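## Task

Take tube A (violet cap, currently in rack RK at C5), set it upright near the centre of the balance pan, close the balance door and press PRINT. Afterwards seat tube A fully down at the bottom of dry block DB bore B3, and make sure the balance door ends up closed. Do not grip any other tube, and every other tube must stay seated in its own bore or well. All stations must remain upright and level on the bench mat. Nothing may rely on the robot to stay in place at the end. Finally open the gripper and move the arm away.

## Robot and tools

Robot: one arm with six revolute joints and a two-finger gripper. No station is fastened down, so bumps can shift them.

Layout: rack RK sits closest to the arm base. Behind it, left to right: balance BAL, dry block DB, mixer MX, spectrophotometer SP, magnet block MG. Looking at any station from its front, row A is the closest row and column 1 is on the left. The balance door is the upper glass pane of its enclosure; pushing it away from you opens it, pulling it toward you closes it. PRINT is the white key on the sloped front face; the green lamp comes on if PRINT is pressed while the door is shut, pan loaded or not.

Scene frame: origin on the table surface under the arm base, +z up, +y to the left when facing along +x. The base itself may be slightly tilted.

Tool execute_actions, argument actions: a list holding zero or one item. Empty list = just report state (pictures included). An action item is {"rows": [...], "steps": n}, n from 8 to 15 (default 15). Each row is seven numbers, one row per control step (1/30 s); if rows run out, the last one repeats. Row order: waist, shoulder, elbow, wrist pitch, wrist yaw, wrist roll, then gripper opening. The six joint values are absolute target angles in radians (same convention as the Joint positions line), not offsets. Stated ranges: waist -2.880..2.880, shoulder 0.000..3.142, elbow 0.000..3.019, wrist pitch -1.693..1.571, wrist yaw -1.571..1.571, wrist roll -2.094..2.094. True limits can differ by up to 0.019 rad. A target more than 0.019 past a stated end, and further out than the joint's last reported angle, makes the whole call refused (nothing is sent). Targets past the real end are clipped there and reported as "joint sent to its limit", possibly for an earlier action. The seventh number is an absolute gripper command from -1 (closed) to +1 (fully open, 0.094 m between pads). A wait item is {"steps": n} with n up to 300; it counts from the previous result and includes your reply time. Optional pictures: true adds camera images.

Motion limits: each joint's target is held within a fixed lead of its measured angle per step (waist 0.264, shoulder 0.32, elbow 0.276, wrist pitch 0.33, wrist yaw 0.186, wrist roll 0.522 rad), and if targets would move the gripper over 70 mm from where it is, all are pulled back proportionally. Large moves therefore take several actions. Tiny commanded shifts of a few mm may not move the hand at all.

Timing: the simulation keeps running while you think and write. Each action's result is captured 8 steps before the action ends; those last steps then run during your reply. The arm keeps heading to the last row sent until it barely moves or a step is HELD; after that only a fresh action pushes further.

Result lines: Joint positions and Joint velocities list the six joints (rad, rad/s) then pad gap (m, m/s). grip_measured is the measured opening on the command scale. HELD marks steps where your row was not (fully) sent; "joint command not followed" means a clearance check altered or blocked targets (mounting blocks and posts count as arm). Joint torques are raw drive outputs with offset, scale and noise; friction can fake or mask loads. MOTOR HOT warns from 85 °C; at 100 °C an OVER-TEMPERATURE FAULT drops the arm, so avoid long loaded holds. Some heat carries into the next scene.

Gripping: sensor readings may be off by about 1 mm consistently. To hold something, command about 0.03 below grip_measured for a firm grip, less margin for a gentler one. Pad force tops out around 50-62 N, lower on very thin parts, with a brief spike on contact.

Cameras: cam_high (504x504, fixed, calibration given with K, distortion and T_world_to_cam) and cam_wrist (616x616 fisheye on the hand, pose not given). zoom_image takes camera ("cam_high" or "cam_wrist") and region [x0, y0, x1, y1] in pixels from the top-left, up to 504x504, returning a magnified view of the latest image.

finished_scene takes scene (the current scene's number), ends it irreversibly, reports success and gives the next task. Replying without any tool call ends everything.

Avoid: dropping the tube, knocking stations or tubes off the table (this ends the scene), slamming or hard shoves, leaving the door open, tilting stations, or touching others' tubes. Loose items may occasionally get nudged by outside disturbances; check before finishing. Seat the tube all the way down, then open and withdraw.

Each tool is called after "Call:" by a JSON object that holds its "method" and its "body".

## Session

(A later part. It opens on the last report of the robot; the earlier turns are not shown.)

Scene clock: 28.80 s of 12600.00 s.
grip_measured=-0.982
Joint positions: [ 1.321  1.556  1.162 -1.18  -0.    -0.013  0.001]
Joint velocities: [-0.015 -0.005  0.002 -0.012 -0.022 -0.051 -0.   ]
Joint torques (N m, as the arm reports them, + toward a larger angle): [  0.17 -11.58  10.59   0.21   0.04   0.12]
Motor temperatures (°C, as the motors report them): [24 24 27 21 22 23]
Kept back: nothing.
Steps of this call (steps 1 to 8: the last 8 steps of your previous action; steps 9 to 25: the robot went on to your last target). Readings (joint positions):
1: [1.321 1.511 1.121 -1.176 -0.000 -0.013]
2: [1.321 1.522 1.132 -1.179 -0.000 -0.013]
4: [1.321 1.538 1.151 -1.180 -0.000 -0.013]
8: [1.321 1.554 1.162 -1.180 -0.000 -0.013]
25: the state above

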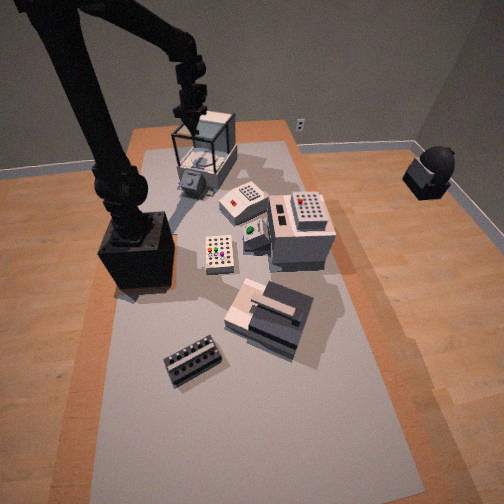

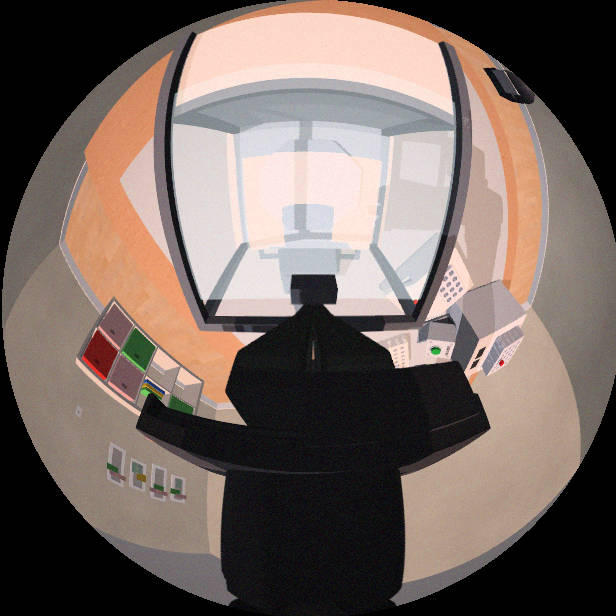

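Door is moving. Continue.

Call:
{"method": "execute_actions", "body": {"actions": [{"rows":[[1.32,1.57,1.22,-1.17,0,0,-1],[1.32,1.58,1.23,-1.17,0,0,-1],[1.32,1.59,1.24,-1.17,0,0,-1],[1.32,1.60,1.25,-1.17,0,0,-1],[1.32,1.61,1.26,-1.17,0,0,-1],[1.32,1.62,1.27,-1.17,0,0,-1],[1.32,1.63,1.281,-1.17,0,0,-1],[1.32,1.64,1.292,-1.17,0,0,-1],[1.32,1.65,1.303,-1.17,0,0,-1],[1.32,1.66,1.314,-1.17,0,0,-1],[1.32,1.67,1.325,-1.175,0,0,-1],[1.32,1.68,1.336,-1.175,0,0,-1],[1.32,1.69,1.347,-1.175,0,0,-1],[1.32,1.70,1.358,-1.18,0,0,-1],[1.32,1.71,1.37,-1.18,0,0,-1]]}]}}

Call:
{"method": "execute_actions", "body": {"actions": [{"rows":[[1.32,1.72,1.382,-1.18,0,0,-1],[1.32,1.73,1.394,-1.18,0,0,-1],[1.32,1.74,1.406,-1.185,0,0,-1],[1.32,1.75,1.418,-1.185,0,0,-1],[1.32,1.76,1.43,-1.19,0,0,-1],[1.32,1.77,1.442,-1.19,0,0,-1],[1.32,1.78,1.454,-1.195,0,0,-1],[1.32,1.79,1.466,-1.195,0,0,-1],[1.32,1.80,1.478,-1.2,0,0,-1]]}]}}

Call:
{"method": "execute_actions", "body": {"actions": [{"steps":25}], "pictures": true}}

Call:
{"method": "zoom_image", "body": {"camera": "cam_high", "region": [150, 80, 270, 200]}}

Scene clock: 29.67 s of 12600.00 s.
grip_measured=-0.982
Joint positions: [ 1.321  1.593  1.211 -1.18  -0.    -0.013  0.001]
Joint velocities: [ 0.015  0.298  0.374 -0.007  0.007  0.022  0.   ]
Joint torques (N m, as the arm reports them, + toward a larger angle): [  0.19 -11.08  10.7    0.28   0.03   0.13]
Motor temperatures (°C, as the motors report them): [24 24 27 21 22 23]
Steps of this call (steps 1 to 15: the robot went on to your last target; steps 16 to 19: nothing new was sent; steps 20 to 26: the first 7 steps of this action). Readings (joint positions):
20: [1.321 1.556 1.163 -1.180 -0.000 -0.013]
21: [1.321 1.557 1.165 -1.180 -0.000 -0.013]
23: [1.321 1.566 1.176 -1.180 -0.000 -0.013]
26: the state above

Scene clock: 30.17 s of 12600.00 s.
grip_measured=-0.982
Joint positions: [ 1.321  1.731  1.4   -1.19   0.003 -0.013  0.001]
Joint velocities: [-0.005  0.249  0.379 -0.076  0.037  0.007 -0.001]
Joint torques (N m, as the arm reports them, + toward a larger angle): [  0.19 -12.7    9.76   0.06  -0.07   0.12]
Motor temperatures (°C, as the motors report them): [24 24 27 21 22 23]
Steps of this call (steps 1 to 8: the last 8 steps of your previous action; steps 9 to 15: the first 7 steps of this action). Readings (joint positions):
9: [1.321 1.677 1.323 -1.181 0.002 -0.013]
10: [1.321 1.685 1.336 -1.181 0.002 -0.013]
12: [1.321 1.703 1.361 -1.183 0.003 -0.013]
15: the state above

Scene clock: 31.00 s of 12600.00 s.
grip_measured=-0.982
Joint positions: [ 1.321  1.763  1.447 -1.205  0.003 -0.013  0.001]
Joint velocities: [-0.005 -0.005  0.007 -0.046 -0.007 -0.022 -0.   ]
Joint torques (N m, as the arm reports them, + toward a larger angle): [  0.14 -12.39   9.7    0.13  -0.09   0.13]
Motor temperatures (°C, as the motors report them): [24 24 27 21 22 23]
Kept back: nothing.
Steps of this call (steps 1 to 8: the last 8 steps of your previous action; steps 9 to 25: the robot went on to your last target). Readings (joint positions):
1: [1.321 1.739 1.412 -1.192 0.003 -0.013]
2: [1.321 1.749 1.425 -1.195 0.003 -0.013]
4: [1.321 1.762 1.445 -1.200 0.003 -0.013]
8: [1.321 1.763 1.447 -1.205 0.003 -0.013]
25: the state above

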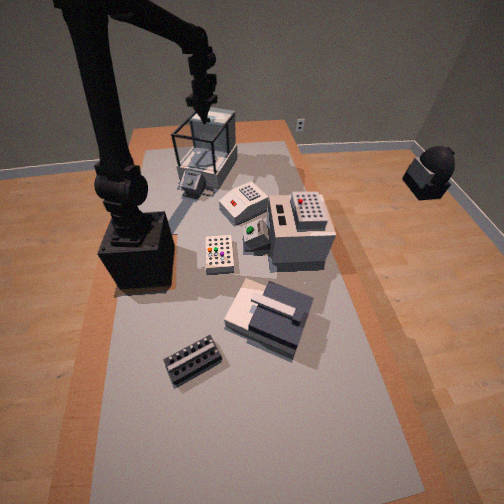

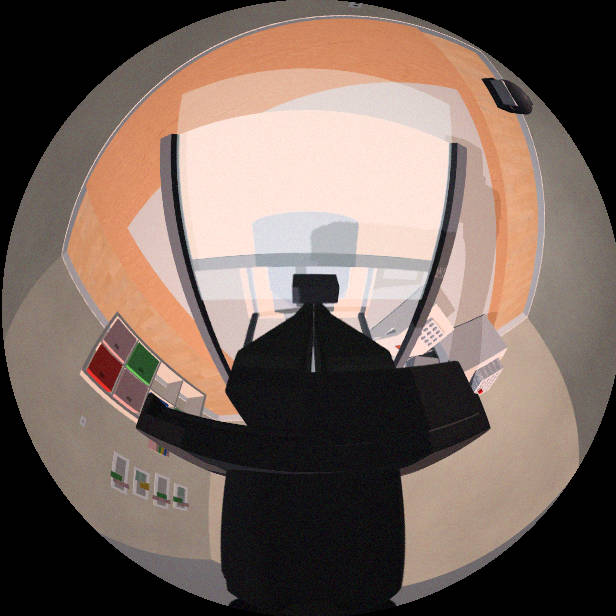

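Region (150, 80, 270, 200) of cam_high's 504x504 image, scaled by 4.200, with more detail than that image has.

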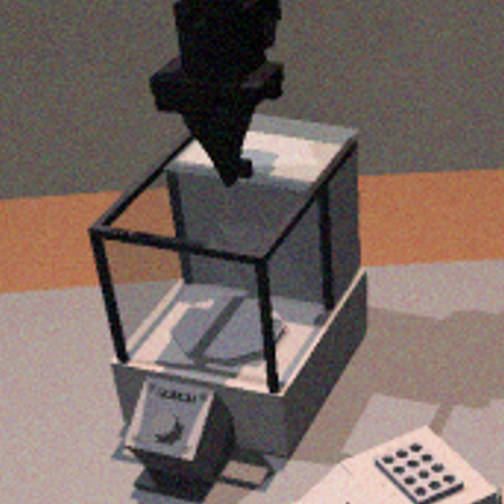

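Call:
{"method": "execute_actions", "body": {"actions": [{"rows":[[1.32,1.74,1.46,-1.22,0,0,-1],[1.32,1.7,1.46,-1.26,0,0,-1],[1.32,1.65,1.44,-1.3,0,0,-1],[1.32,1.6,1.4,-1.32,0,0,-1],[1.32,1.55,1.35,-1.33,0,0,-1],[1.32,1.5,1.3,-1.33,0,0,-1],[1.3,1.45,1.25,-1.33,0,0,-1],[1.25,1.4,1.2,-1.33,0,0,-1],[1.2,1.36,1.15,-1.33,0,0,-1]]}]}}

Call:
{"method": "execute_actions", "body": {"actions": [{"rows":[[0.07,1.34,1.1,-1.3,0,-0.175,-0.3]]}]}}

Call:
{"method": "execute_actions", "body": {"actions": [{"steps":35}]}}

Call:
{"method": "execute_actions", "body": {"actions": [{"rows":[[0.08,1.33,1.02,-1.24,0,-0.175,-0.3],[0.08,1.32,0.94,-1.17,0,-0.175,-0.3],[0.08,1.31,0.86,-1.1,0,-0.175,-0.3],[0.08,1.31,0.78,-1.02,0,-0.175,-0.3],[0.08,1.32,0.7,-0.93,0,-0.175,-0.3],[0.08,1.33,0.64,-0.86,0,-0.175,-0.3],[0.08,1.35,0.59,-0.79,0,-0.175,-0.3],[0.08,1.37,0.55,-0.73,0,-0.175,-0.3],[0.08,1.39,0.52,-0.68,0,-0.175,-0.3],[0.08,1.41,0.5,-0.64,0,-0.175,-0.3],[0.08,1.43,0.48,-0.6,0,-0.175,-0.3],[0.08,1.45,0.465,-0.565,0,-0.175,-0.3],[0.08,1.47,0.45,-0.53,0,-0.175,-0.3],[0.08,1.485,0.44,-0.495,0,-0.175,-0.3]]}]}}

Call:
{"method": "execute_actions", "body": {"actions": [{"steps":35}], "pictures": true}}

Scene clock: 32.47 s of 12600.00 s.
grip_measured=-0.982
Joint positions: [ 1.321  1.624  1.333 -1.291  0.003 -0.013  0.001]
Joint velocities: [-0.005 -1.421 -1.179 -0.198  0.022 -0.037 -0.001]
Joint torques (N m, as the arm reports them, + toward a larger angle): [ -1.01 -17.95   7.87  -0.72  -0.04   0.1 ]
Motor temperatures (°C, as the motors report them): [24 24 27 21 22 23]
Steps of this call (steps 1 to 15: the robot went on to your last target; steps 16 to 37: nothing new was sent; steps 38 to 44: the first 7 steps of this action). Readings (joint positions):
38: [1.321 1.762 1.447 -1.206 0.003 -0.013]
39: [1.321 1.758 1.447 -1.214 0.003 -0.013]
41: [1.321 1.735 1.432 -1.252 0.003 -0.013]
44: the state above

Scene clock: 32.97 s of 12600.00 s.
grip_measured=-0.303
Joint positions: [ 0.874  1.335  1.1   -1.313 -0.005 -0.104  0.033]
Joint velocities: [-1.841  0.112 -0.11   0.042 -0.007 -0.183  0.   ]
Joint torques (N m, as the arm reports them, + toward a larger angle): [-0.65 -9.66  8.07  0.04  0.21 -0.23]
Motor temperatures (°C, as the motors report them): [24 24 27 21 22 23]
Steps of this call (steps 1 to 8: the last 8 steps of your previous action; steps 9 to 15: the first 7 steps of this action). Readings (joint positions):
9: [1.178 1.318 1.140 -1.331 -0.004 -0.028]
10: [1.148 1.318 1.133 -1.325 -0.007 -0.046]
12: [1.052 1.322 1.116 -1.318 -0.007 -0.075]
15: the state above

Scene clock: 34.13 s of 12600.00 s.
grip_measured=-0.302
Joint positions: [ 0.06   1.349  1.096 -1.304  0.002 -0.159  0.033]
Joint velocities: [-0.015 -0.024  0.027 -0.022  0.051  0.081 -0.001]
Joint torques (N m, as the arm reports them, + toward a larger angle): [ 0.7  -9.34  8.18  0.2   0.   -0.22]
Motor temperatures (°C, as the motors report them): [24 24 27 21 22 23]
Kept back: nothing.
Steps of this call (steps 1 to 8: the last 8 steps of your previous action; steps 9 to 35: the robot went on to your last target). Readings (joint positions):
1: [0.810 1.340 1.098 -1.312 -0.005 -0.111]
2: [0.746 1.343 1.096 -1.310 -0.004 -0.117]
4: [0.617 1.348 1.096 -1.308 -0.003 -0.126]
8: [0.355 1.349 1.096 -1.306 -0.002 -0.138]
35: the state above

Scene clock: 34.37 s of 12600.00 s.
grip_measured=-0.302
Joint positions: [ 0.062  1.308  0.758 -0.991  0.002 -0.159  0.033]
Joint velocities: [-0.005  0.161 -1.824  1.756 -0.007 -0.022  0.   ]
Joint torques (N m, as the arm reports them, + toward a larger angle): [ 0.88 -5.75  7.69 -0.12  0.02 -0.17]
Motor temperatures (°C, as the motors report them): [24 24 27 21 22 23]
Steps of this call (steps 1 to 7: the first 7 steps of this action). Readings (joint positions):
1: [0.060 1.347 1.086 -1.292 0.002 -0.159]
2: [0.061 1.339 1.058 -1.256 0.002 -0.159]
4: [0.062 1.313 0.950 -1.149 0.002 -0.159]
7: the state above

Scene clock: 35.53 s of 12600.00 s.
grip_measured=-0.302
Joint positions: [ 0.063  1.497  0.416 -0.506  0.002 -0.16   0.033]
Joint velocities: [-0.015 -0.015  0.022  0.012 -0.007  0.051 -0.001]
Joint torques (N m, as the arm reports them, + toward a larger angle): [ 1.19 -7.03  5.76  0.36  0.   -0.21]
Motor temperatures (°C, as the motors report them): [24 24 27 21 22 23]
Kept back: nothing.
Steps of this call (steps 1 to 8: the last 8 steps of your previous action; steps 9 to 30: the robot went on to your last target; steps 31 to 35: nothing new was sent). Readings (joint positions):
1: [0.062 1.317 0.693 -0.928 0.002 -0.159]
2: [0.062 1.332 0.630 -0.858 0.002 -0.159]
4: [0.062 1.382 0.522 -0.725 0.002 -0.159]
8: [0.063 1.489 0.419 -0.567 0.002 -0.160]
35: the state above
The arm was judged still, so your last target was given up. Only a new action makes it travel on or press farther. Fingers that are still opening or closing keep moving.

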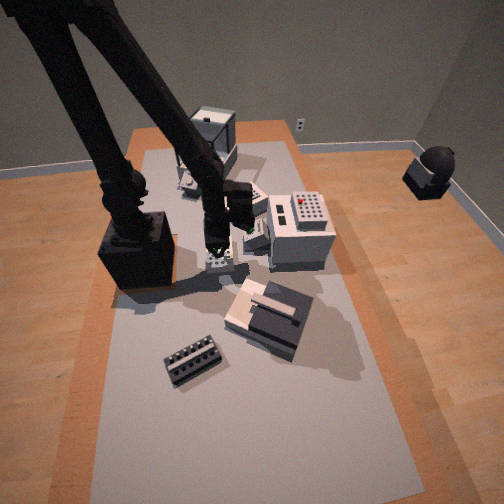

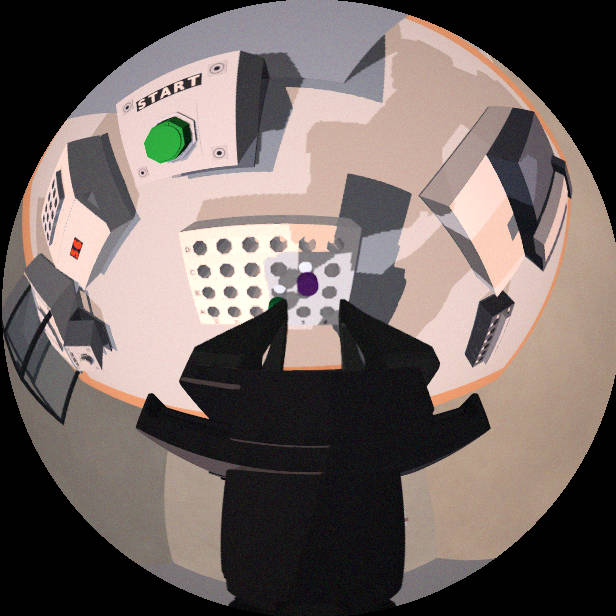

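Call:
{"method": "execute_actions", "body": {"actions": [{"rows":[[0.095,1.49,0.47,-0.49,0,-0.175,-0.42],[0.095,1.5,0.485,-0.485,0,-0.175,-0.42],[0.095,1.51,0.495,-0.48,0,-0.175,-0.42],[0.095,1.525,0.495,-0.475,0,-0.175,-0.42]]}]}}

Call:
{"method": "execute_actions", "body": {"actions": [{"steps":25}], "pictures": true}}

Scene clock: 36.30 s of 12600.00 s.
grip_measured=-0.418
Joint positions: [ 0.08   1.516  0.467 -0.488  0.002 -0.16   0.027]
Joint velocities: [-0.024  0.093  0.212  0.095 -0.007  0.066 -0.001]
Joint torques (N m, as the arm reports them, + toward a larger angle): [ 1.17 -6.45  5.37  0.23  0.   -0.21]
Motor temperatures (°C, as the motors report them): [24 24 27 21 22 23]
Steps of this call (steps 1 to 16: nothing new was sent; steps 17 to 23: the first 7 steps of this action). Readings (joint positions):
17: [0.065 1.497 0.417 -0.506 0.002 -0.160]
18: [0.068 1.497 0.421 -0.506 0.002 -0.160]
20: [0.076 1.501 0.438 -0.502 0.002 -0.160]
23: the state above

Scene clock: 37.13 s of 12600.00 s.
grip_measured=-0.418
Joint positions: [ 0.08   1.52   0.476 -0.482  0.002 -0.16   0.027]
Joint velocities: [-0.005 -0.005 -0.007 -0.012 -0.11  -0.022 -0.   ]
Joint torques (N m, as the arm reports them, + toward a larger angle): [ 1.08 -6.32  5.74  0.36  0.   -0.21]
Motor temperatures (°C, as the motors report them): [24 24 27 21 22 23]
Kept back: nothing.
Steps of this call (steps 1 to 8: the last 8 steps of your previous action; steps 9 to 15: the robot went on to your last target; steps 16 to 25: nothing new was sent). Readings (joint positions):
1: [0.080 1.518 0.472 -0.485 0.002 -0.160]
2: [0.080 1.519 0.475 -0.483 0.002 -0.160]
4: [0.080 1.519 0.476 -0.482 0.002 -0.160]
8: [0.080 1.520 0.476 -0.482 0.002 -0.160]
25: the state above
The arm was judged still, so your last target was given up. Only a new action makes it travel on or press farther. Fingers that are still opening or closing keep moving.

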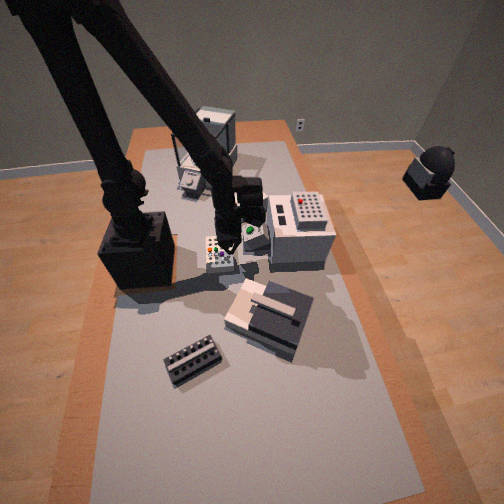

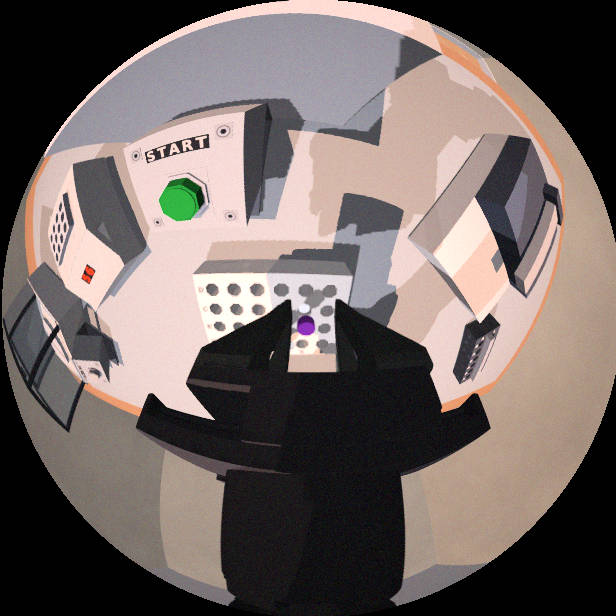

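Call:
{"method": "execute_actions", "body": {"actions": [{"rows":[[0.105,1.52,0.47,-0.475,0,-0.175,-0.42],[0.112,1.52,0.455,-0.47,0,-0.175,-0.42],[0.112,1.53,0.448,-0.46,0,-0.175,-0.42],[0.112,1.54,0.448,-0.45,0,-0.175,-0.42],[0.112,1.553,0.448,-0.44,0,-0.175,-0.42]]}]}}

Call:
{"method": "execute_actions", "body": {"actions": [{"steps":25}], "pictures": true}}

Scene clock: 37.73 s of 12600.00 s.
grip_measured=-0.418
Joint positions: [ 0.098  1.538  0.446 -0.459  0.002 -0.16   0.027]
Joint velocities: [ 0.015  0.2   -0.071  0.061 -0.022  0.022  0.001]
Joint torques (N m, as the arm reports them, + toward a larger angle): [ 1.11 -6.12  4.34  0.52  0.   -0.21]
Motor temperatures (°C, as the motors report them): [24 24 27 21 22 23]
Steps of this call (steps 1 to 11: nothing new was sent; steps 12 to 18: the first 7 steps of this action). Readings (joint positions):
12: [0.081 1.520 0.475 -0.482 0.002 -0.160]
13: [0.083 1.520 0.472 -0.481 0.002 -0.160]
15: [0.091 1.521 0.461 -0.472 0.002 -0.160]
18: the state above

Scene clock: 38.57 s of 12600.00 s.
grip_measured=-0.418
Joint positions: [ 0.098  1.553  0.443 -0.452  0.002 -0.16   0.027]
Joint velocities: [ 0.005 -0.005 -0.007  0.002 -0.051 -0.022 -0.   ]
Joint torques (N m, as the arm reports them, + toward a larger angle): [ 1.   -6.67  4.11  0.45 -0.01 -0.21]
Motor temperatures (°C, as the motors report them): [24 24 27 21 22 23]
Kept back: nothing.
Steps of this call (steps 1 to 8: the last 8 steps of your previous action; steps 9 to 25: the robot went on to your last target). Readings (joint positions):
1: [0.098 1.545 0.445 -0.457 0.002 -0.160]
2: [0.098 1.549 0.443 -0.456 0.002 -0.160]
4: [0.098 1.553 0.443 -0.456 0.002 -0.160]
8: [0.098 1.553 0.443 -0.453 0.002 -0.160]
25: the state above

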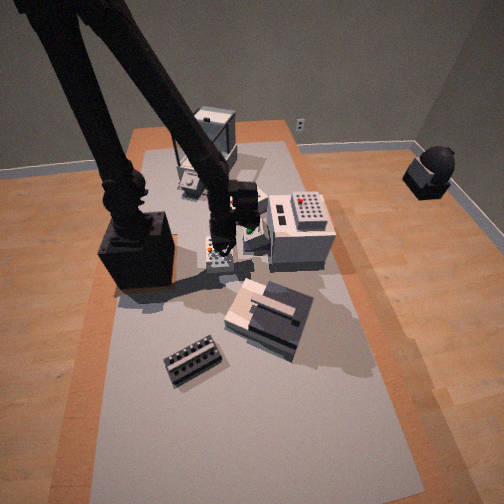

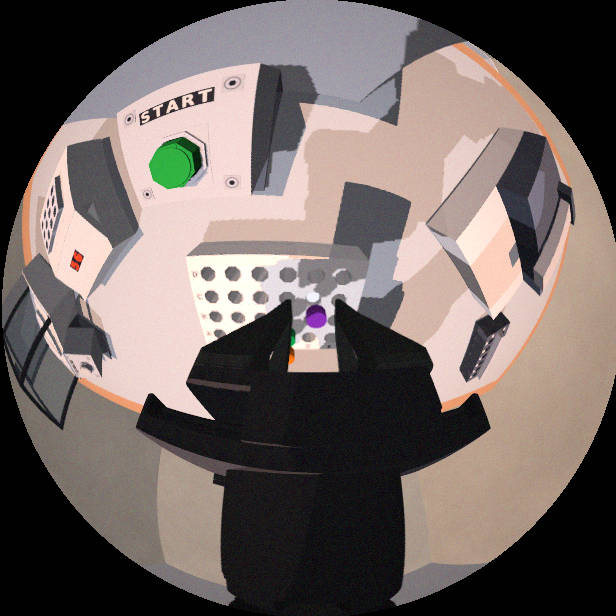

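Call:
{"method": "execute_actions", "body": {"actions": [{"rows":[[0.105,1.555,0.435,-0.43,0,-0.175,-0.42],[0.105,1.56,0.425,-0.415,0,-0.175,-0.42],[0.105,1.57,0.415,-0.4,0,-0.175,-0.42],[0.105,1.582,0.408,-0.385,0,-0.175,-0.42]]}]}}

Call:
{"method": "execute_actions", "body": {"actions": [{"steps":25}], "pictures": true}}

Call:
{"method": "zoom_image", "body": {"camera": "cam_high", "region": [190, 210, 260, 280]}}

Scene clock: 39.43 s of 12600.00 s.
grip_measured=-0.418
Joint positions: [ 0.098  1.572  0.41  -0.4    0.001 -0.16   0.027]
Joint velocities: [-0.015  0.122 -0.071  0.1   -0.022 -0.022 -0.   ]
Joint torques (N m, as the arm reports them, + toward a larger angle): [ 0.65 -6.04  3.55  0.23  0.02 -0.21]
Motor temperatures (°C, as the motors report them): [24 24 27 21 22 23]
Steps of this call (steps 1 to 15: the robot went on to your last target; steps 16 to 19: nothing new was sent; steps 20 to 26: the first 7 steps of this action). Readings (joint positions):
20: [0.098 1.553 0.442 -0.450 0.002 -0.160]
21: [0.098 1.553 0.439 -0.443 0.002 -0.160]
23: [0.098 1.556 0.427 -0.419 0.002 -0.160]
26: the state above

Scene clock: 40.27 s of 12600.00 s.
grip_measured=-0.418
Joint positions: [ 0.098  1.578  0.407 -0.396  0.001 -0.16   0.027]
Joint velocities: [-0.005  0.005 -0.002 -0.017 -0.037 -0.051  0.   ]
Joint torques (N m, as the arm reports them, + toward a larger angle): [ 0.54 -6.14  3.36  0.41  0.01 -0.21]
Motor temperatures (°C, as the motors report them): [24 24 27 21 22 23]
Kept back: nothing.
Steps of this call (steps 1 to 8: the last 8 steps of your previous action; steps 9 to 15: the robot went on to your last target; steps 16 to 25: nothing new was sent). Readings (joint positions):
1: [0.098 1.575 0.409 -0.399 0.001 -0.160]
2: [0.098 1.577 0.407 -0.398 0.001 -0.160]
4: [0.098 1.578 0.407 -0.397 0.001 -0.160]
8: [0.098 1.578 0.407 -0.396 0.001 -0.160]
25: the state above
The arm was judged still, so your last target was given up. Only a new action makes it travel on or press farther. Fingers that are still opening or closing keep moving.

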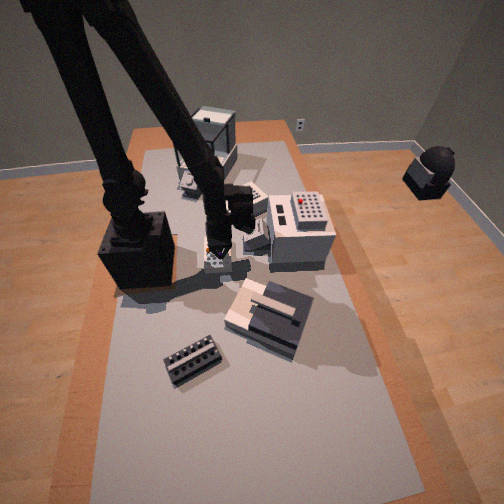

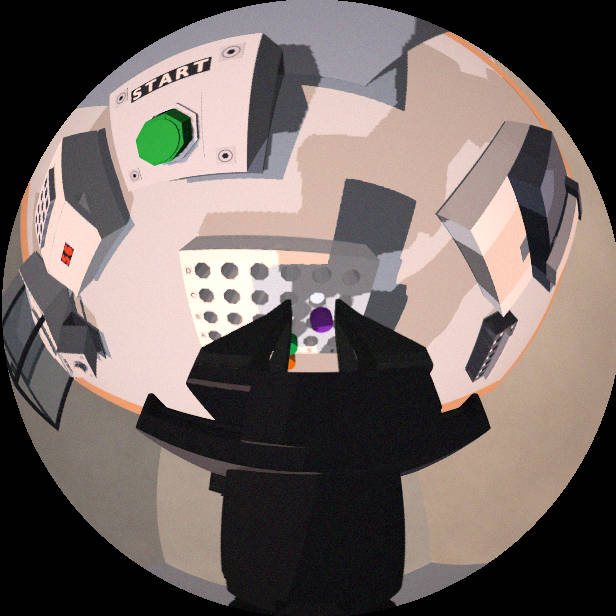

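Region (190, 210, 260, 280) of cam_high's 504x504 image, scaled by 7.200, with more detail than that image has.

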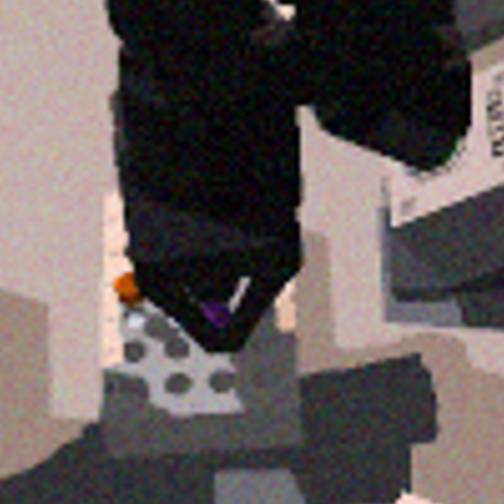

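Call:
{"method": "execute_actions", "body": {"actions": [{"rows":[[0.075,1.59,0.4,-0.375,0,-0.175,-0.45],[0.075,1.6,0.4,-0.365,0,-0.175,-0.5],[0.075,1.605,0.4,-0.36,0,-0.175,-0.55],[0.075,1.605,0.4,-0.36,0,-0.175,-0.58],[0.075,1.605,0.4,-0.36,0,-0.175,-0.61],[0.075,1.605,0.4,-0.36,0,-0.175,-0.64],[0.075,1.605,0.4,-0.36,0,-0.175,-0.67],[0.075,1.605,0.4,-0.36,0,-0.175,-0.70],[0.075,1.605,0.4,-0.36,0,-0.175,-0.73],[0.075,1.605,0.4,-0.36,0,-0.175,-0.76]]}]}}

Call:
{"method": "execute_actions", "body": {"actions": [{"steps":25}], "pictures": true}}

Scene clock: 40.90 s of 12600.00 s.
grip_measured=-0.654
Joint positions: [ 0.092  1.598  0.403 -0.369  0.001 -0.16   0.016]
Joint velocities: [-0.015  0.054 -0.012  0.027 -0.022 -0.051 -0.028]
Joint torques (N m, as the arm reports them, + toward a larger angle): [-1.16 -6.39  2.86  0.24  0.02 -0.2 ]
Motor temperatures (°C, as the motors report them): [24 24 26 21 22 23]
Steps of this call (steps 1 to 12: nothing new was sent; steps 13 to 19: the first 7 steps of this action). Readings (joint positions):
13: [0.097 1.578 0.406 -0.395 0.001 -0.160]
14: [0.096 1.580 0.405 -0.389 0.001 -0.160]
16: [0.094 1.588 0.403 -0.377 0.001 -0.160]
19: the state above

Scene clock: 41.73 s of 12600.00 s.
grip_measured=-0.750
Joint positions: [ 0.091  1.598  0.403 -0.369  0.002 -0.16   0.012]
Joint velocities: [-0.015  0.005  0.012 -0.002 -0.037  0.037 -0.001]
Joint torques (N m, as the arm reports them, + toward a larger angle): [-1.09 -6.01  2.91  0.33 -0.01 -0.21]
Motor temperatures (°C, as the motors report them): [24 24 26 21 22 23]
Kept back: nothing.
Steps of this call (steps 1 to 8: the last 8 steps of your previous action; steps 9 to 15: the robot went on to your last target; steps 16 to 25: nothing new was sent). Readings (joint positions):
1: [0.092 1.598 0.403 -0.369 0.001 -0.160]
2: [0.091 1.598 0.403 -0.369 0.002 -0.160]
4: [0.091 1.598 0.403 -0.369 0.002 -0.160]
8: [0.091 1.598 0.403 -0.369 0.002 -0.160]
25: the state above
The arm was judged still, so your last target was given up. Only a new action makes it travel on or press farther. Fingers that are still opening or closing keep moving.

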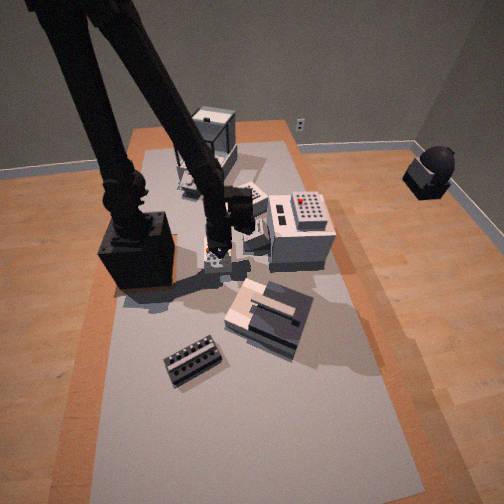

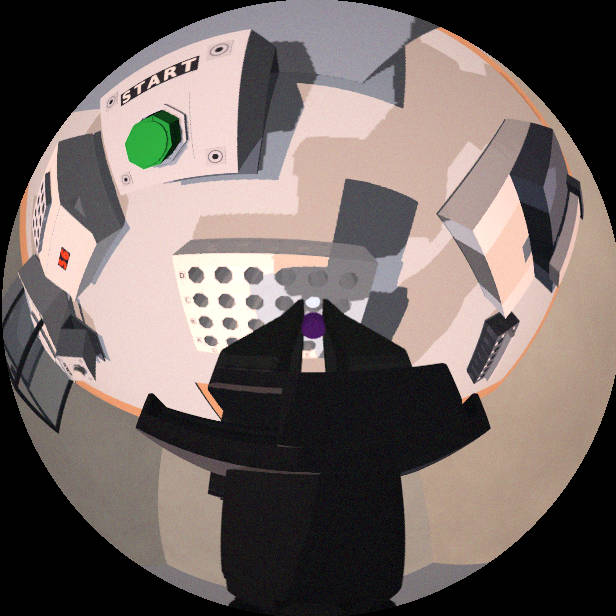

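Call:
{"method": "execute_actions", "body": {"actions": [{"rows":[[0.09,1.6,0.41,-0.365,0,-0.175,-0.785],[0.09,1.58,0.425,-0.39,0,-0.175,-0.785],[0.09,1.555,0.44,-0.425,0,-0.175,-0.785],[0.09,1.53,0.45,-0.46,0,-0.175,-0.785],[0.09,1.5,0.46,-0.5,0,-0.175,-0.785],[0.09,1.47,0.47,-0.54,0,-0.175,-0.785],[0.09,1.44,0.48,-0.58,0,-0.175,-0.785],[0.09,1.415,0.495,-0.62,0,-0.175,-0.785],[0.09,1.39,0.51,-0.665,0,-0.175,-0.785],[0.09,1.36,0.53,-0.71,0,-0.175,-0.785],[0.09,1.335,0.548,-0.75,0,-0.175,-0.785],[0.09,1.315,0.567,-0.79,0,-0.175,-0.785],[0.09,1.295,0.587,-0.83,0,-0.175,-0.785],[0.09,1.275,0.606,-0.87,0,-0.175,-0.785],[0.09,1.255,0.625,-0.905,0,-0.175,-0.785]]}]}}

Call:
{"method": "execute_actions", "body": {"actions": [{"rows":[[0.09,1.25,0.67,-0.96,0,-0.175,-0.785],[0.09,1.25,0.72,-1.01,0,-0.175,-0.785],[0.09,1.25,0.77,-1.06,0,-0.15,-0.785],[0.09,1.25,0.82,-1.11,0,-0.15,-0.785],[0.09,1.26,0.88,-1.16,0,-0.1,-0.785],[0.09,1.27,0.94,-1.21,0,-0.1,-0.785],[0.09,1.28,1.0,-1.26,0,-0.05,-0.785],[0.09,1.3,1.06,-1.3,0,-0.05,-0.785],[0.09,1.32,1.12,-1.34,0,0,-0.785],[0.09,1.34,1.18,-1.38,0,0,-0.785],[0.09,1.36,1.24,-1.42,0,0,-0.785],[0.09,1.38,1.3,-1.46,0,0,-0.785],[0.09,1.4,1.39,-1.52,0,0,-0.785]]}]}}

Call:
{"method": "execute_actions", "body": {"actions": [{"steps":15}]}}

Call:
{"method": "execute_actions", "body": {"actions": [{"rows":[[0.13,1.4,1.39,-1.52,0,0,-0.785],[0.19,1.4,1.39,-1.52,0,0,-0.785],[0.27,1.4,1.39,-1.52,0,0,-0.785],[1.32,1.4,1.39,-1.52,0,0,-0.785]]}]}}

Call:
{"method": "execute_actions", "body": {"actions": [{"steps":45}]}}

Call:
{"method": "execute_actions", "body": {"actions": [{"rows":[[1.32,1.43,1.41,-1.51,0,0,-0.785],[1.32,1.46,1.43,-1.5,0,0,-0.785],[1.32,1.49,1.45,-1.49,0,0,-0.785],[1.32,1.52,1.47,-1.48,0,0,-0.785],[1.32,1.55,1.49,-1.47,0,0,-0.785],[1.32,1.58,1.51,-1.46,0,0,-0.785],[1.32,1.61,1.53,-1.45,0,0,-0.785]]}]}}

Call:
{"method": "execute_actions", "body": {"actions": [{"steps":30}], "pictures": true}}

Call:
{"method": "zoom_image", "body": {"camera": "cam_high", "region": [150, 80, 270, 200]}}

Scene clock: 43.40 s of 12600.00 s.
grip_measured=-0.770
Joint positions: [ 0.091  1.526  0.428 -0.5    0.002 -0.16   0.011]
Joint velocities: [-0.015 -0.884  0.208 -1.116 -0.022  0.022 -0.   ]
Joint torques (N m, as the arm reports them, + toward a larger angle): [-0.11 -8.96  6.63 -0.09 -0.02 -0.21]
Motor temperatures (°C, as the motors report them): [24 24 26 21 22 23]
Steps of this call (steps 1 to 43: nothing new was sent; steps 44 to 50: the first 7 steps of this action). Readings (joint positions):
44: [0.091 1.598 0.403 -0.369 0.002 -0.160]
45: [0.091 1.598 0.403 -0.371 0.002 -0.160]
47: [0.091 1.588 0.409 -0.401 0.002 -0.160]
50: the state above

Scene clock: 43.90 s of 12600.00 s.
grip_measured=-0.770
Joint positions: [ 0.091  1.26   0.811 -1.136  0.002 -0.138  0.011]
Joint velocities: [-0.005  0.122  1.365 -1.189 -0.066  0.3    0.   ]
Joint torques (N m, as the arm reports them, + toward a larger angle): [-0.09 -5.88 11.17  0.04 -0.02  0.15]
Motor temperatures (°C, as the motors report them): [24 24 26 21 22 23]
Steps of this call (steps 1 to 8: the last 8 steps of your previous action; steps 9 to 15: the first 7 steps of this action). Readings (joint positions):
9: [0.091 1.277 0.578 -0.862 0.002 -0.160]
10: [0.091 1.264 0.605 -0.910 0.002 -0.160]
12: [0.091 1.255 0.677 -1.009 0.002 -0.160]
15: the state above

Scene clock: 44.40 s of 12600.00 s.
grip_measured=-0.770
Joint positions: [ 0.091  1.396  1.371 -1.507  0.002 -0.023  0.011]
Joint velocities: [-0.005  0.034 -0.007 -0.085 -0.11   0.051 -0.001]
Joint torques (N m, as the arm reports them, + toward a larger angle): [-0.26 -9.96  9.59 -0.18 -0.01  0.16]
Motor temperatures (°C, as the motors report them): [24 24 26 21 22 23]
Kept back: nothing.
Steps of this call (steps 1 to 8: the last 8 steps of your previous action; steps 9 to 15: the robot went on to your last target). Readings (joint positions):
1: [0.091 1.266 0.860 -1.176 0.002 -0.128]
2: [0.091 1.274 0.912 -1.215 0.002 -0.114]
4: [0.091 1.301 1.024 -1.294 0.002 -0.088]
8: [0.091 1.378 1.267 -1.454 0.002 -0.051]
15: the state above

Scene clock: 44.63 s of 12600.00 s.
grip_measured=-0.770
Joint positions: [ 0.29   1.398  1.371 -1.51   0.006 -0.017  0.011]
Joint velocities: [ 1.578  0.024 -0.012 -0.017 -0.081  0.037  0.   ]
Joint torques (N m, as the arm reports them, + toward a larger angle): [  1.51 -10.01   9.09  -0.18  -0.07   0.1 ]
Motor temperatures (°C, as the motors report them): [24 24 26 21 22 23]
Steps of this call (steps 1 to 7: the first 7 steps of this action). Readings (joint positions):
1: [0.092 1.397 1.371 -1.509 0.002 -0.022]
2: [0.099 1.397 1.371 -1.510 0.003 -0.020]
4: [0.149 1.397 1.371 -1.510 0.006 -0.017]
7: the state above

Scene clock: 46.13 s of 12600.00 s.
grip_measured=-0.770
Joint positions: [ 1.328  1.407  1.371 -1.51  -0.002 -0.016  0.011]
Joint velocities: [ 0.005 -0.005 -0.002  0.002 -0.037 -0.007 -0.   ]
Joint torques (N m, as the arm reports them, + toward a larger angle): [ -0.31 -11.41   9.36  -0.44   0.1    0.15]
Motor temperatures (°C, as the motors report them): [24 24 27 21 22 23]
Kept back: nothing.
Steps of this call (steps 1 to 8: the last 8 steps of your previous action; steps 9 to 45: the robot went on to your last target). Readings (joint positions):
1: [0.345 1.398 1.371 -1.510 0.006 -0.017]
2: [0.401 1.399 1.371 -1.510 0.006 -0.017]
4: [0.518 1.401 1.371 -1.510 0.004 -0.017]
8: [0.755 1.405 1.371 -1.510 0.003 -0.017]
45: the state above
The arm was judged still, so your last target was given up. Only a new action makes it travel on or press farther. Fingers that are still opening or closing keep moving.

Scene clock: 46.37 s of 12600.00 s.
grip_measured=-0.770
Joint positions: [ 1.328  1.521  1.451 -1.488 -0.002 -0.016  0.011]
Joint velocities: [ 0.005  0.982  0.672  0.33  -0.066  0.051 -0.   ]
Joint torques (N m, as the arm reports them, + toward a larger angle): [ -0.39 -10.24  10.72   0.34   0.1    0.15]
Motor temperatures (°C, as the motors report them): [24 24 27 21 22 23]
Steps of this call (steps 1 to 7: the first 7 steps of this action). Readings (joint positions):
1: [1.328 1.408 1.371 -1.510 -0.002 -0.016]
2: [1.328 1.412 1.372 -1.510 -0.002 -0.016]
4: [1.328 1.437 1.390 -1.510 -0.002 -0.016]
7: the state above

Scene clock: 47.37 s of 12600.00 s.
grip_measured=-0.770
Joint positions: [ 1.328  1.629  1.491 -1.452 -0.002 -0.016  0.011]
Joint velocities: [-0.005 -0.015 -0.002  0.007 -0.11  -0.022 -0.001]
Joint torques (N m, as the arm reports them, + toward a larger angle): [ -0.35 -15.4   10.73  -0.09   0.1    0.15]
Motor temperatures (°C, as the motors report them): [24 24 27 21 22 23]
Kept back: nothing.
Steps of this call (steps 1 to 8: the last 8 steps of your previous action; steps 9 to 30: the robot went on to your last target). Readings (joint positions):
1: [1.328 1.554 1.472 -1.476 -0.002 -0.016]
2: [1.328 1.583 1.486 -1.464 -0.002 -0.016]
4: [1.328 1.623 1.491 -1.452 -0.002 -0.016]
8: [1.328 1.647 1.491 -1.452 -0.002 -0.016]
30: the state above
The arm was judged still, so your last target was given up. Only a new action makes it travel on or press farther. Fingers that are still opening or closing keep moving.

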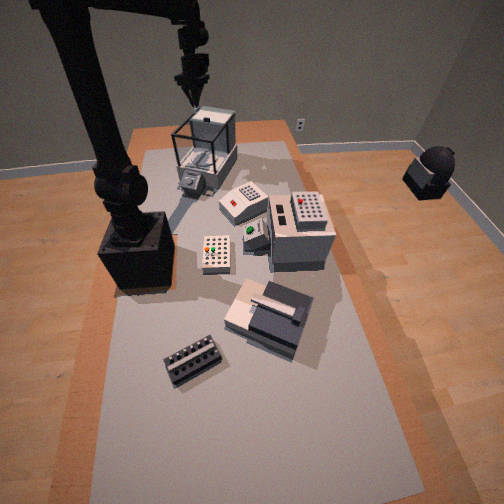

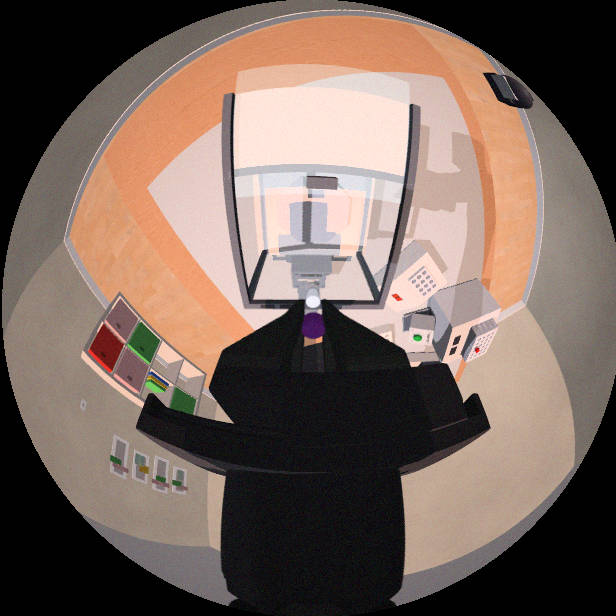

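Region (150, 80, 270, 200) of cam_high's 504x504 image, scaled by 4.200, with more detail than that image has.

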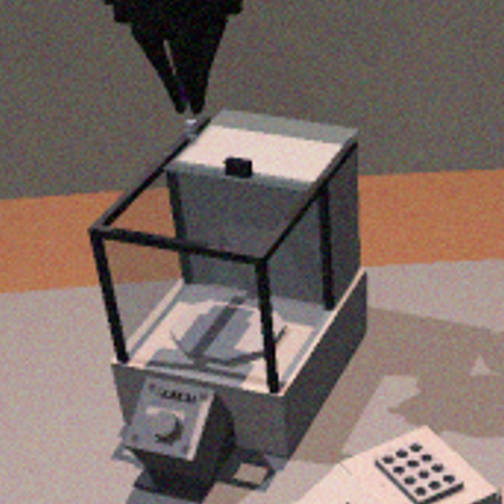

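Call:
{"method": "execute_actions", "body": {"actions": [{"rows":[[1.32,1.615,1.48,-1.42,0,0,-0.785],[1.32,1.615,1.45,-1.39,0,0,-0.785],[1.32,1.615,1.42,-1.36,0,0,-0.785],[1.32,1.615,1.39,-1.33,0,0,-0.785],[1.32,1.615,1.36,-1.3,0,0,-0.785],[1.32,1.615,1.33,-1.265,0,0,-0.785],[1.32,1.62,1.3,-1.23,0,0,-0.785],[1.32,1.62,1.275,-1.2,0,0,-0.785],[1.32,1.625,1.25,-1.17,0,0,-0.785],[1.32,1.63,1.225,-1.135,0,0,-0.785],[1.32,1.635,1.2,-1.1,0,0,-0.785],[1.32,1.645,1.175,-1.07,0,0,-0.785],[1.32,1.65,1.15,-1.035,0,0,-0.785],[1.32,1.662,1.125,-1.0,0,0,-0.785]]}]}}

Call:
{"method": "execute_actions", "body": {"actions": [{"steps":30}], "pictures": true}}

Call:
{"method": "zoom_image", "body": {"camera": "cam_high", "region": [150, 80, 270, 200]}}

Scene clock: 48.37 s of 12600.00 s.
grip_measured=-0.770
Joint positions: [ 1.328  1.616  1.356 -1.301 -0.002 -0.016  0.011]
Joint velocities: [ 0.005  0.005 -0.926  0.926 -0.022 -0.007 -0.   ]
Joint torques (N m, as the arm reports them, + toward a larger angle): [ -0.4  -13.23   7.44  -0.19   0.09   0.15]
Motor temperatures (°C, as the motors report them): [24 24 27 21 22 23]
Steps of this call (steps 1 to 23: nothing new was sent; steps 24 to 30: the first 7 steps of this action). Readings (joint positions):
24: [1.328 1.629 1.488 -1.449 -0.002 -0.016]
25: [1.328 1.627 1.481 -1.435 -0.002 -0.016]
27: [1.328 1.621 1.444 -1.387 -0.002 -0.016]
30: the state above

Scene clock: 49.37 s of 12600.00 s.
grip_measured=-0.770
Joint positions: [ 1.328  1.665  1.123 -1.006 -0.002 -0.011  0.011]
Joint velocities: [-0.005 -0.005 -0.002 -0.007  0.037 -0.066 -0.001]
Joint torques (N m, as the arm reports them, + toward a larger angle): [ -0.37 -13.12   6.6    0.11   0.09   0.1 ]
Motor temperatures (°C, as the motors report them): [24 24 27 21 22 23]
Kept back: nothing.
Steps of this call (steps 1 to 8: the last 8 steps of your previous action; steps 9 to 30: the robot went on to your last target). Readings (joint positions):
1: [1.328 1.617 1.323 -1.269 -0.002 -0.016]
2: [1.328 1.618 1.290 -1.239 -0.002 -0.016]
4: [1.328 1.623 1.232 -1.178 -0.002 -0.016]
8: [1.328 1.647 1.138 -1.051 -0.002 -0.016]
30: the state above
The arm was judged still, so your last target was given up. Only a new action makes it travel on or press farther. Fingers that are still opening or closing keep moving.

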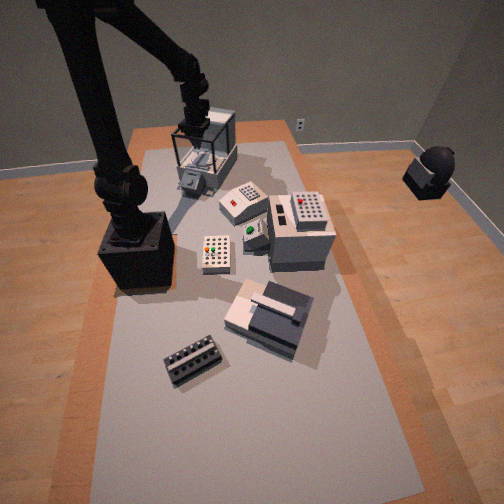

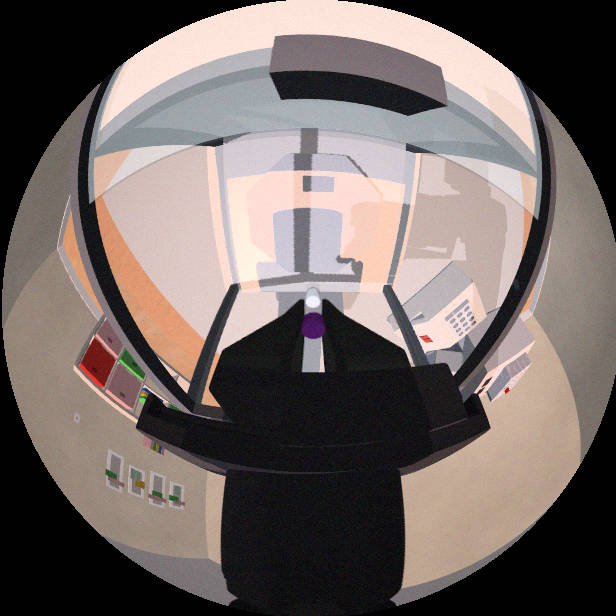

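Region (150, 80, 270, 200) of cam_high's 504x504 image, scaled by 4.200, with more detail than that image has.

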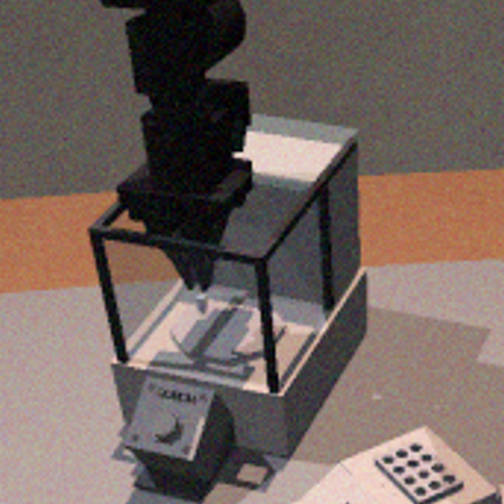

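Call:
{"method": "execute_actions", "body": {"actions": [{"rows":[[1.32,1.675,1.16,-1.01,0,0,-0.785],[1.32,1.685,1.175,-1.01,0,0,-0.785],[1.32,1.695,1.185,-1.01,0,0,-0.785],[1.32,1.705,1.195,-1.01,0,0,-0.785],[1.32,1.715,1.203,-1.005,0,0,-0.785],[1.32,1.725,1.21,-1.005,0,0,-0.785],[1.32,1.735,1.217,-1.0,0,0,-0.785],[1.32,1.745,1.224,-1.0,0,0,-0.785],[1.32,1.755,1.231,-0.995,0,0,-0.785],[1.32,1.767,1.238,-0.995,0,0,-0.785]]}]}}

Call:
{"method": "execute_actions", "body": {"actions": [{"steps":30}], "pictures": true}}

Call:
{"method": "zoom_image", "body": {"camera": "cam_high", "region": [150, 80, 270, 200]}}

Scene clock: 51.43 s of 12600.00 s.
grip_measured=-0.770
Joint positions: [ 1.328  1.704  1.158 -1.006 -0.002 -0.011  0.011]
Joint velocities: [ 0.005  0.337  0.281  0.017 -0.037 -0.081  0.   ]
Joint torques (N m, as the arm reports them, + toward a larger angle): [ -0.34 -12.49   9.57   0.12   0.1    0.09]
Motor temperatures (°C, as the motors report them): [24 24 27 21 22 23]
Steps of this call (steps 1 to 55: nothing new was sent; steps 56 to 62: the first 7 steps of this action). Readings (joint positions):
56: [1.328 1.665 1.123 -1.006 -0.002 -0.011]
57: [1.328 1.666 1.124 -1.006 -0.002 -0.011]
59: [1.328 1.675 1.132 -1.006 -0.002 -0.011]
62: the state above

Scene clock: 52.43 s of 12600.00 s.
grip_measured=-0.770
Joint positions: [ 1.328  1.765  1.201 -1.    -0.002 -0.011  0.011]
Joint velocities: [-0.005 -0.015 -0.007 -0.027 -0.095 -0.037 -0.001]
Joint torques (N m, as the arm reports them, + toward a larger angle): [ -0.43 -14.01   9.15   0.04   0.1    0.1 ]
Motor temperatures (°C, as the motors report them): [24 24 27 21 22 23]
Kept back: nothing.
Steps of this call (steps 1 to 8: the last 8 steps of your previous action; steps 9 to 30: the robot went on to your last target). Readings (joint positions):
1: [1.328 1.716 1.168 -1.006 -0.002 -0.011]
2: [1.328 1.728 1.177 -1.006 -0.002 -0.011]
4: [1.328 1.750 1.191 -1.004 -0.002 -0.011]
8: [1.328 1.764 1.201 -1.000 -0.002 -0.011]
30: the state above
The arm was judged still, so your last target was given up. Only a new action makes it travel on or press farther. Fingers that are still opening or closing keep moving.

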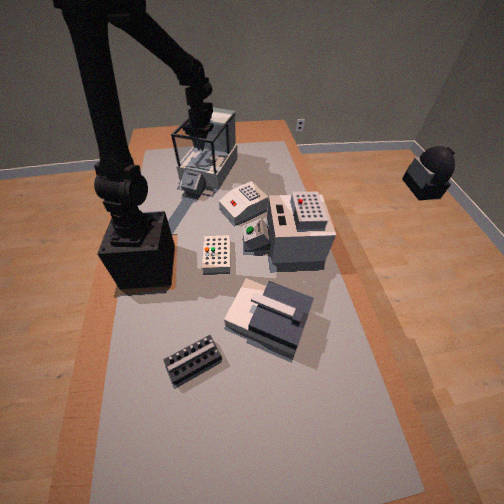

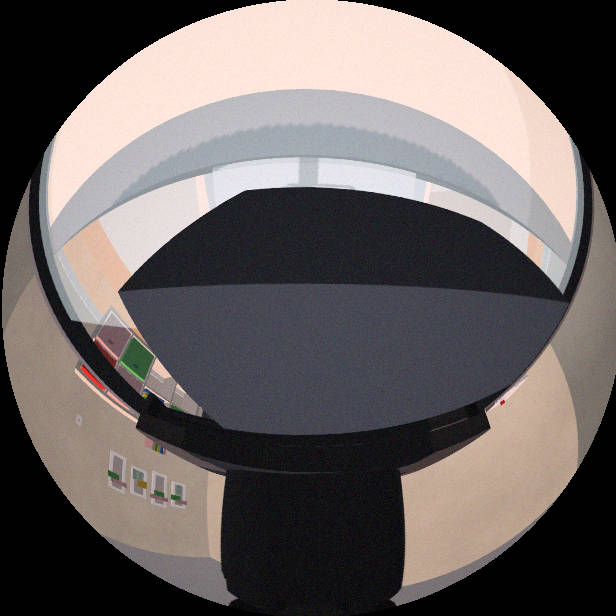

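Region (150, 80, 270, 200) of cam_high's 504x504 image, scaled by 4.200, with more detail than that image has.

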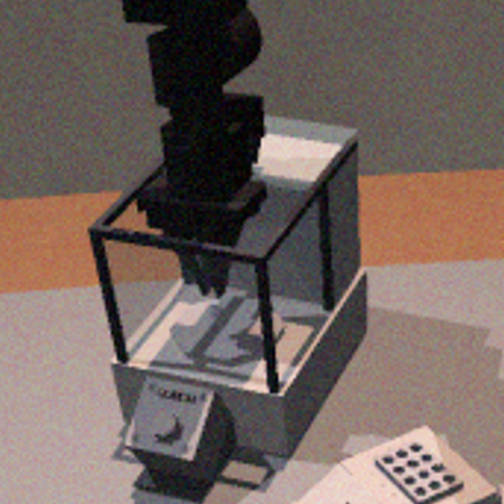

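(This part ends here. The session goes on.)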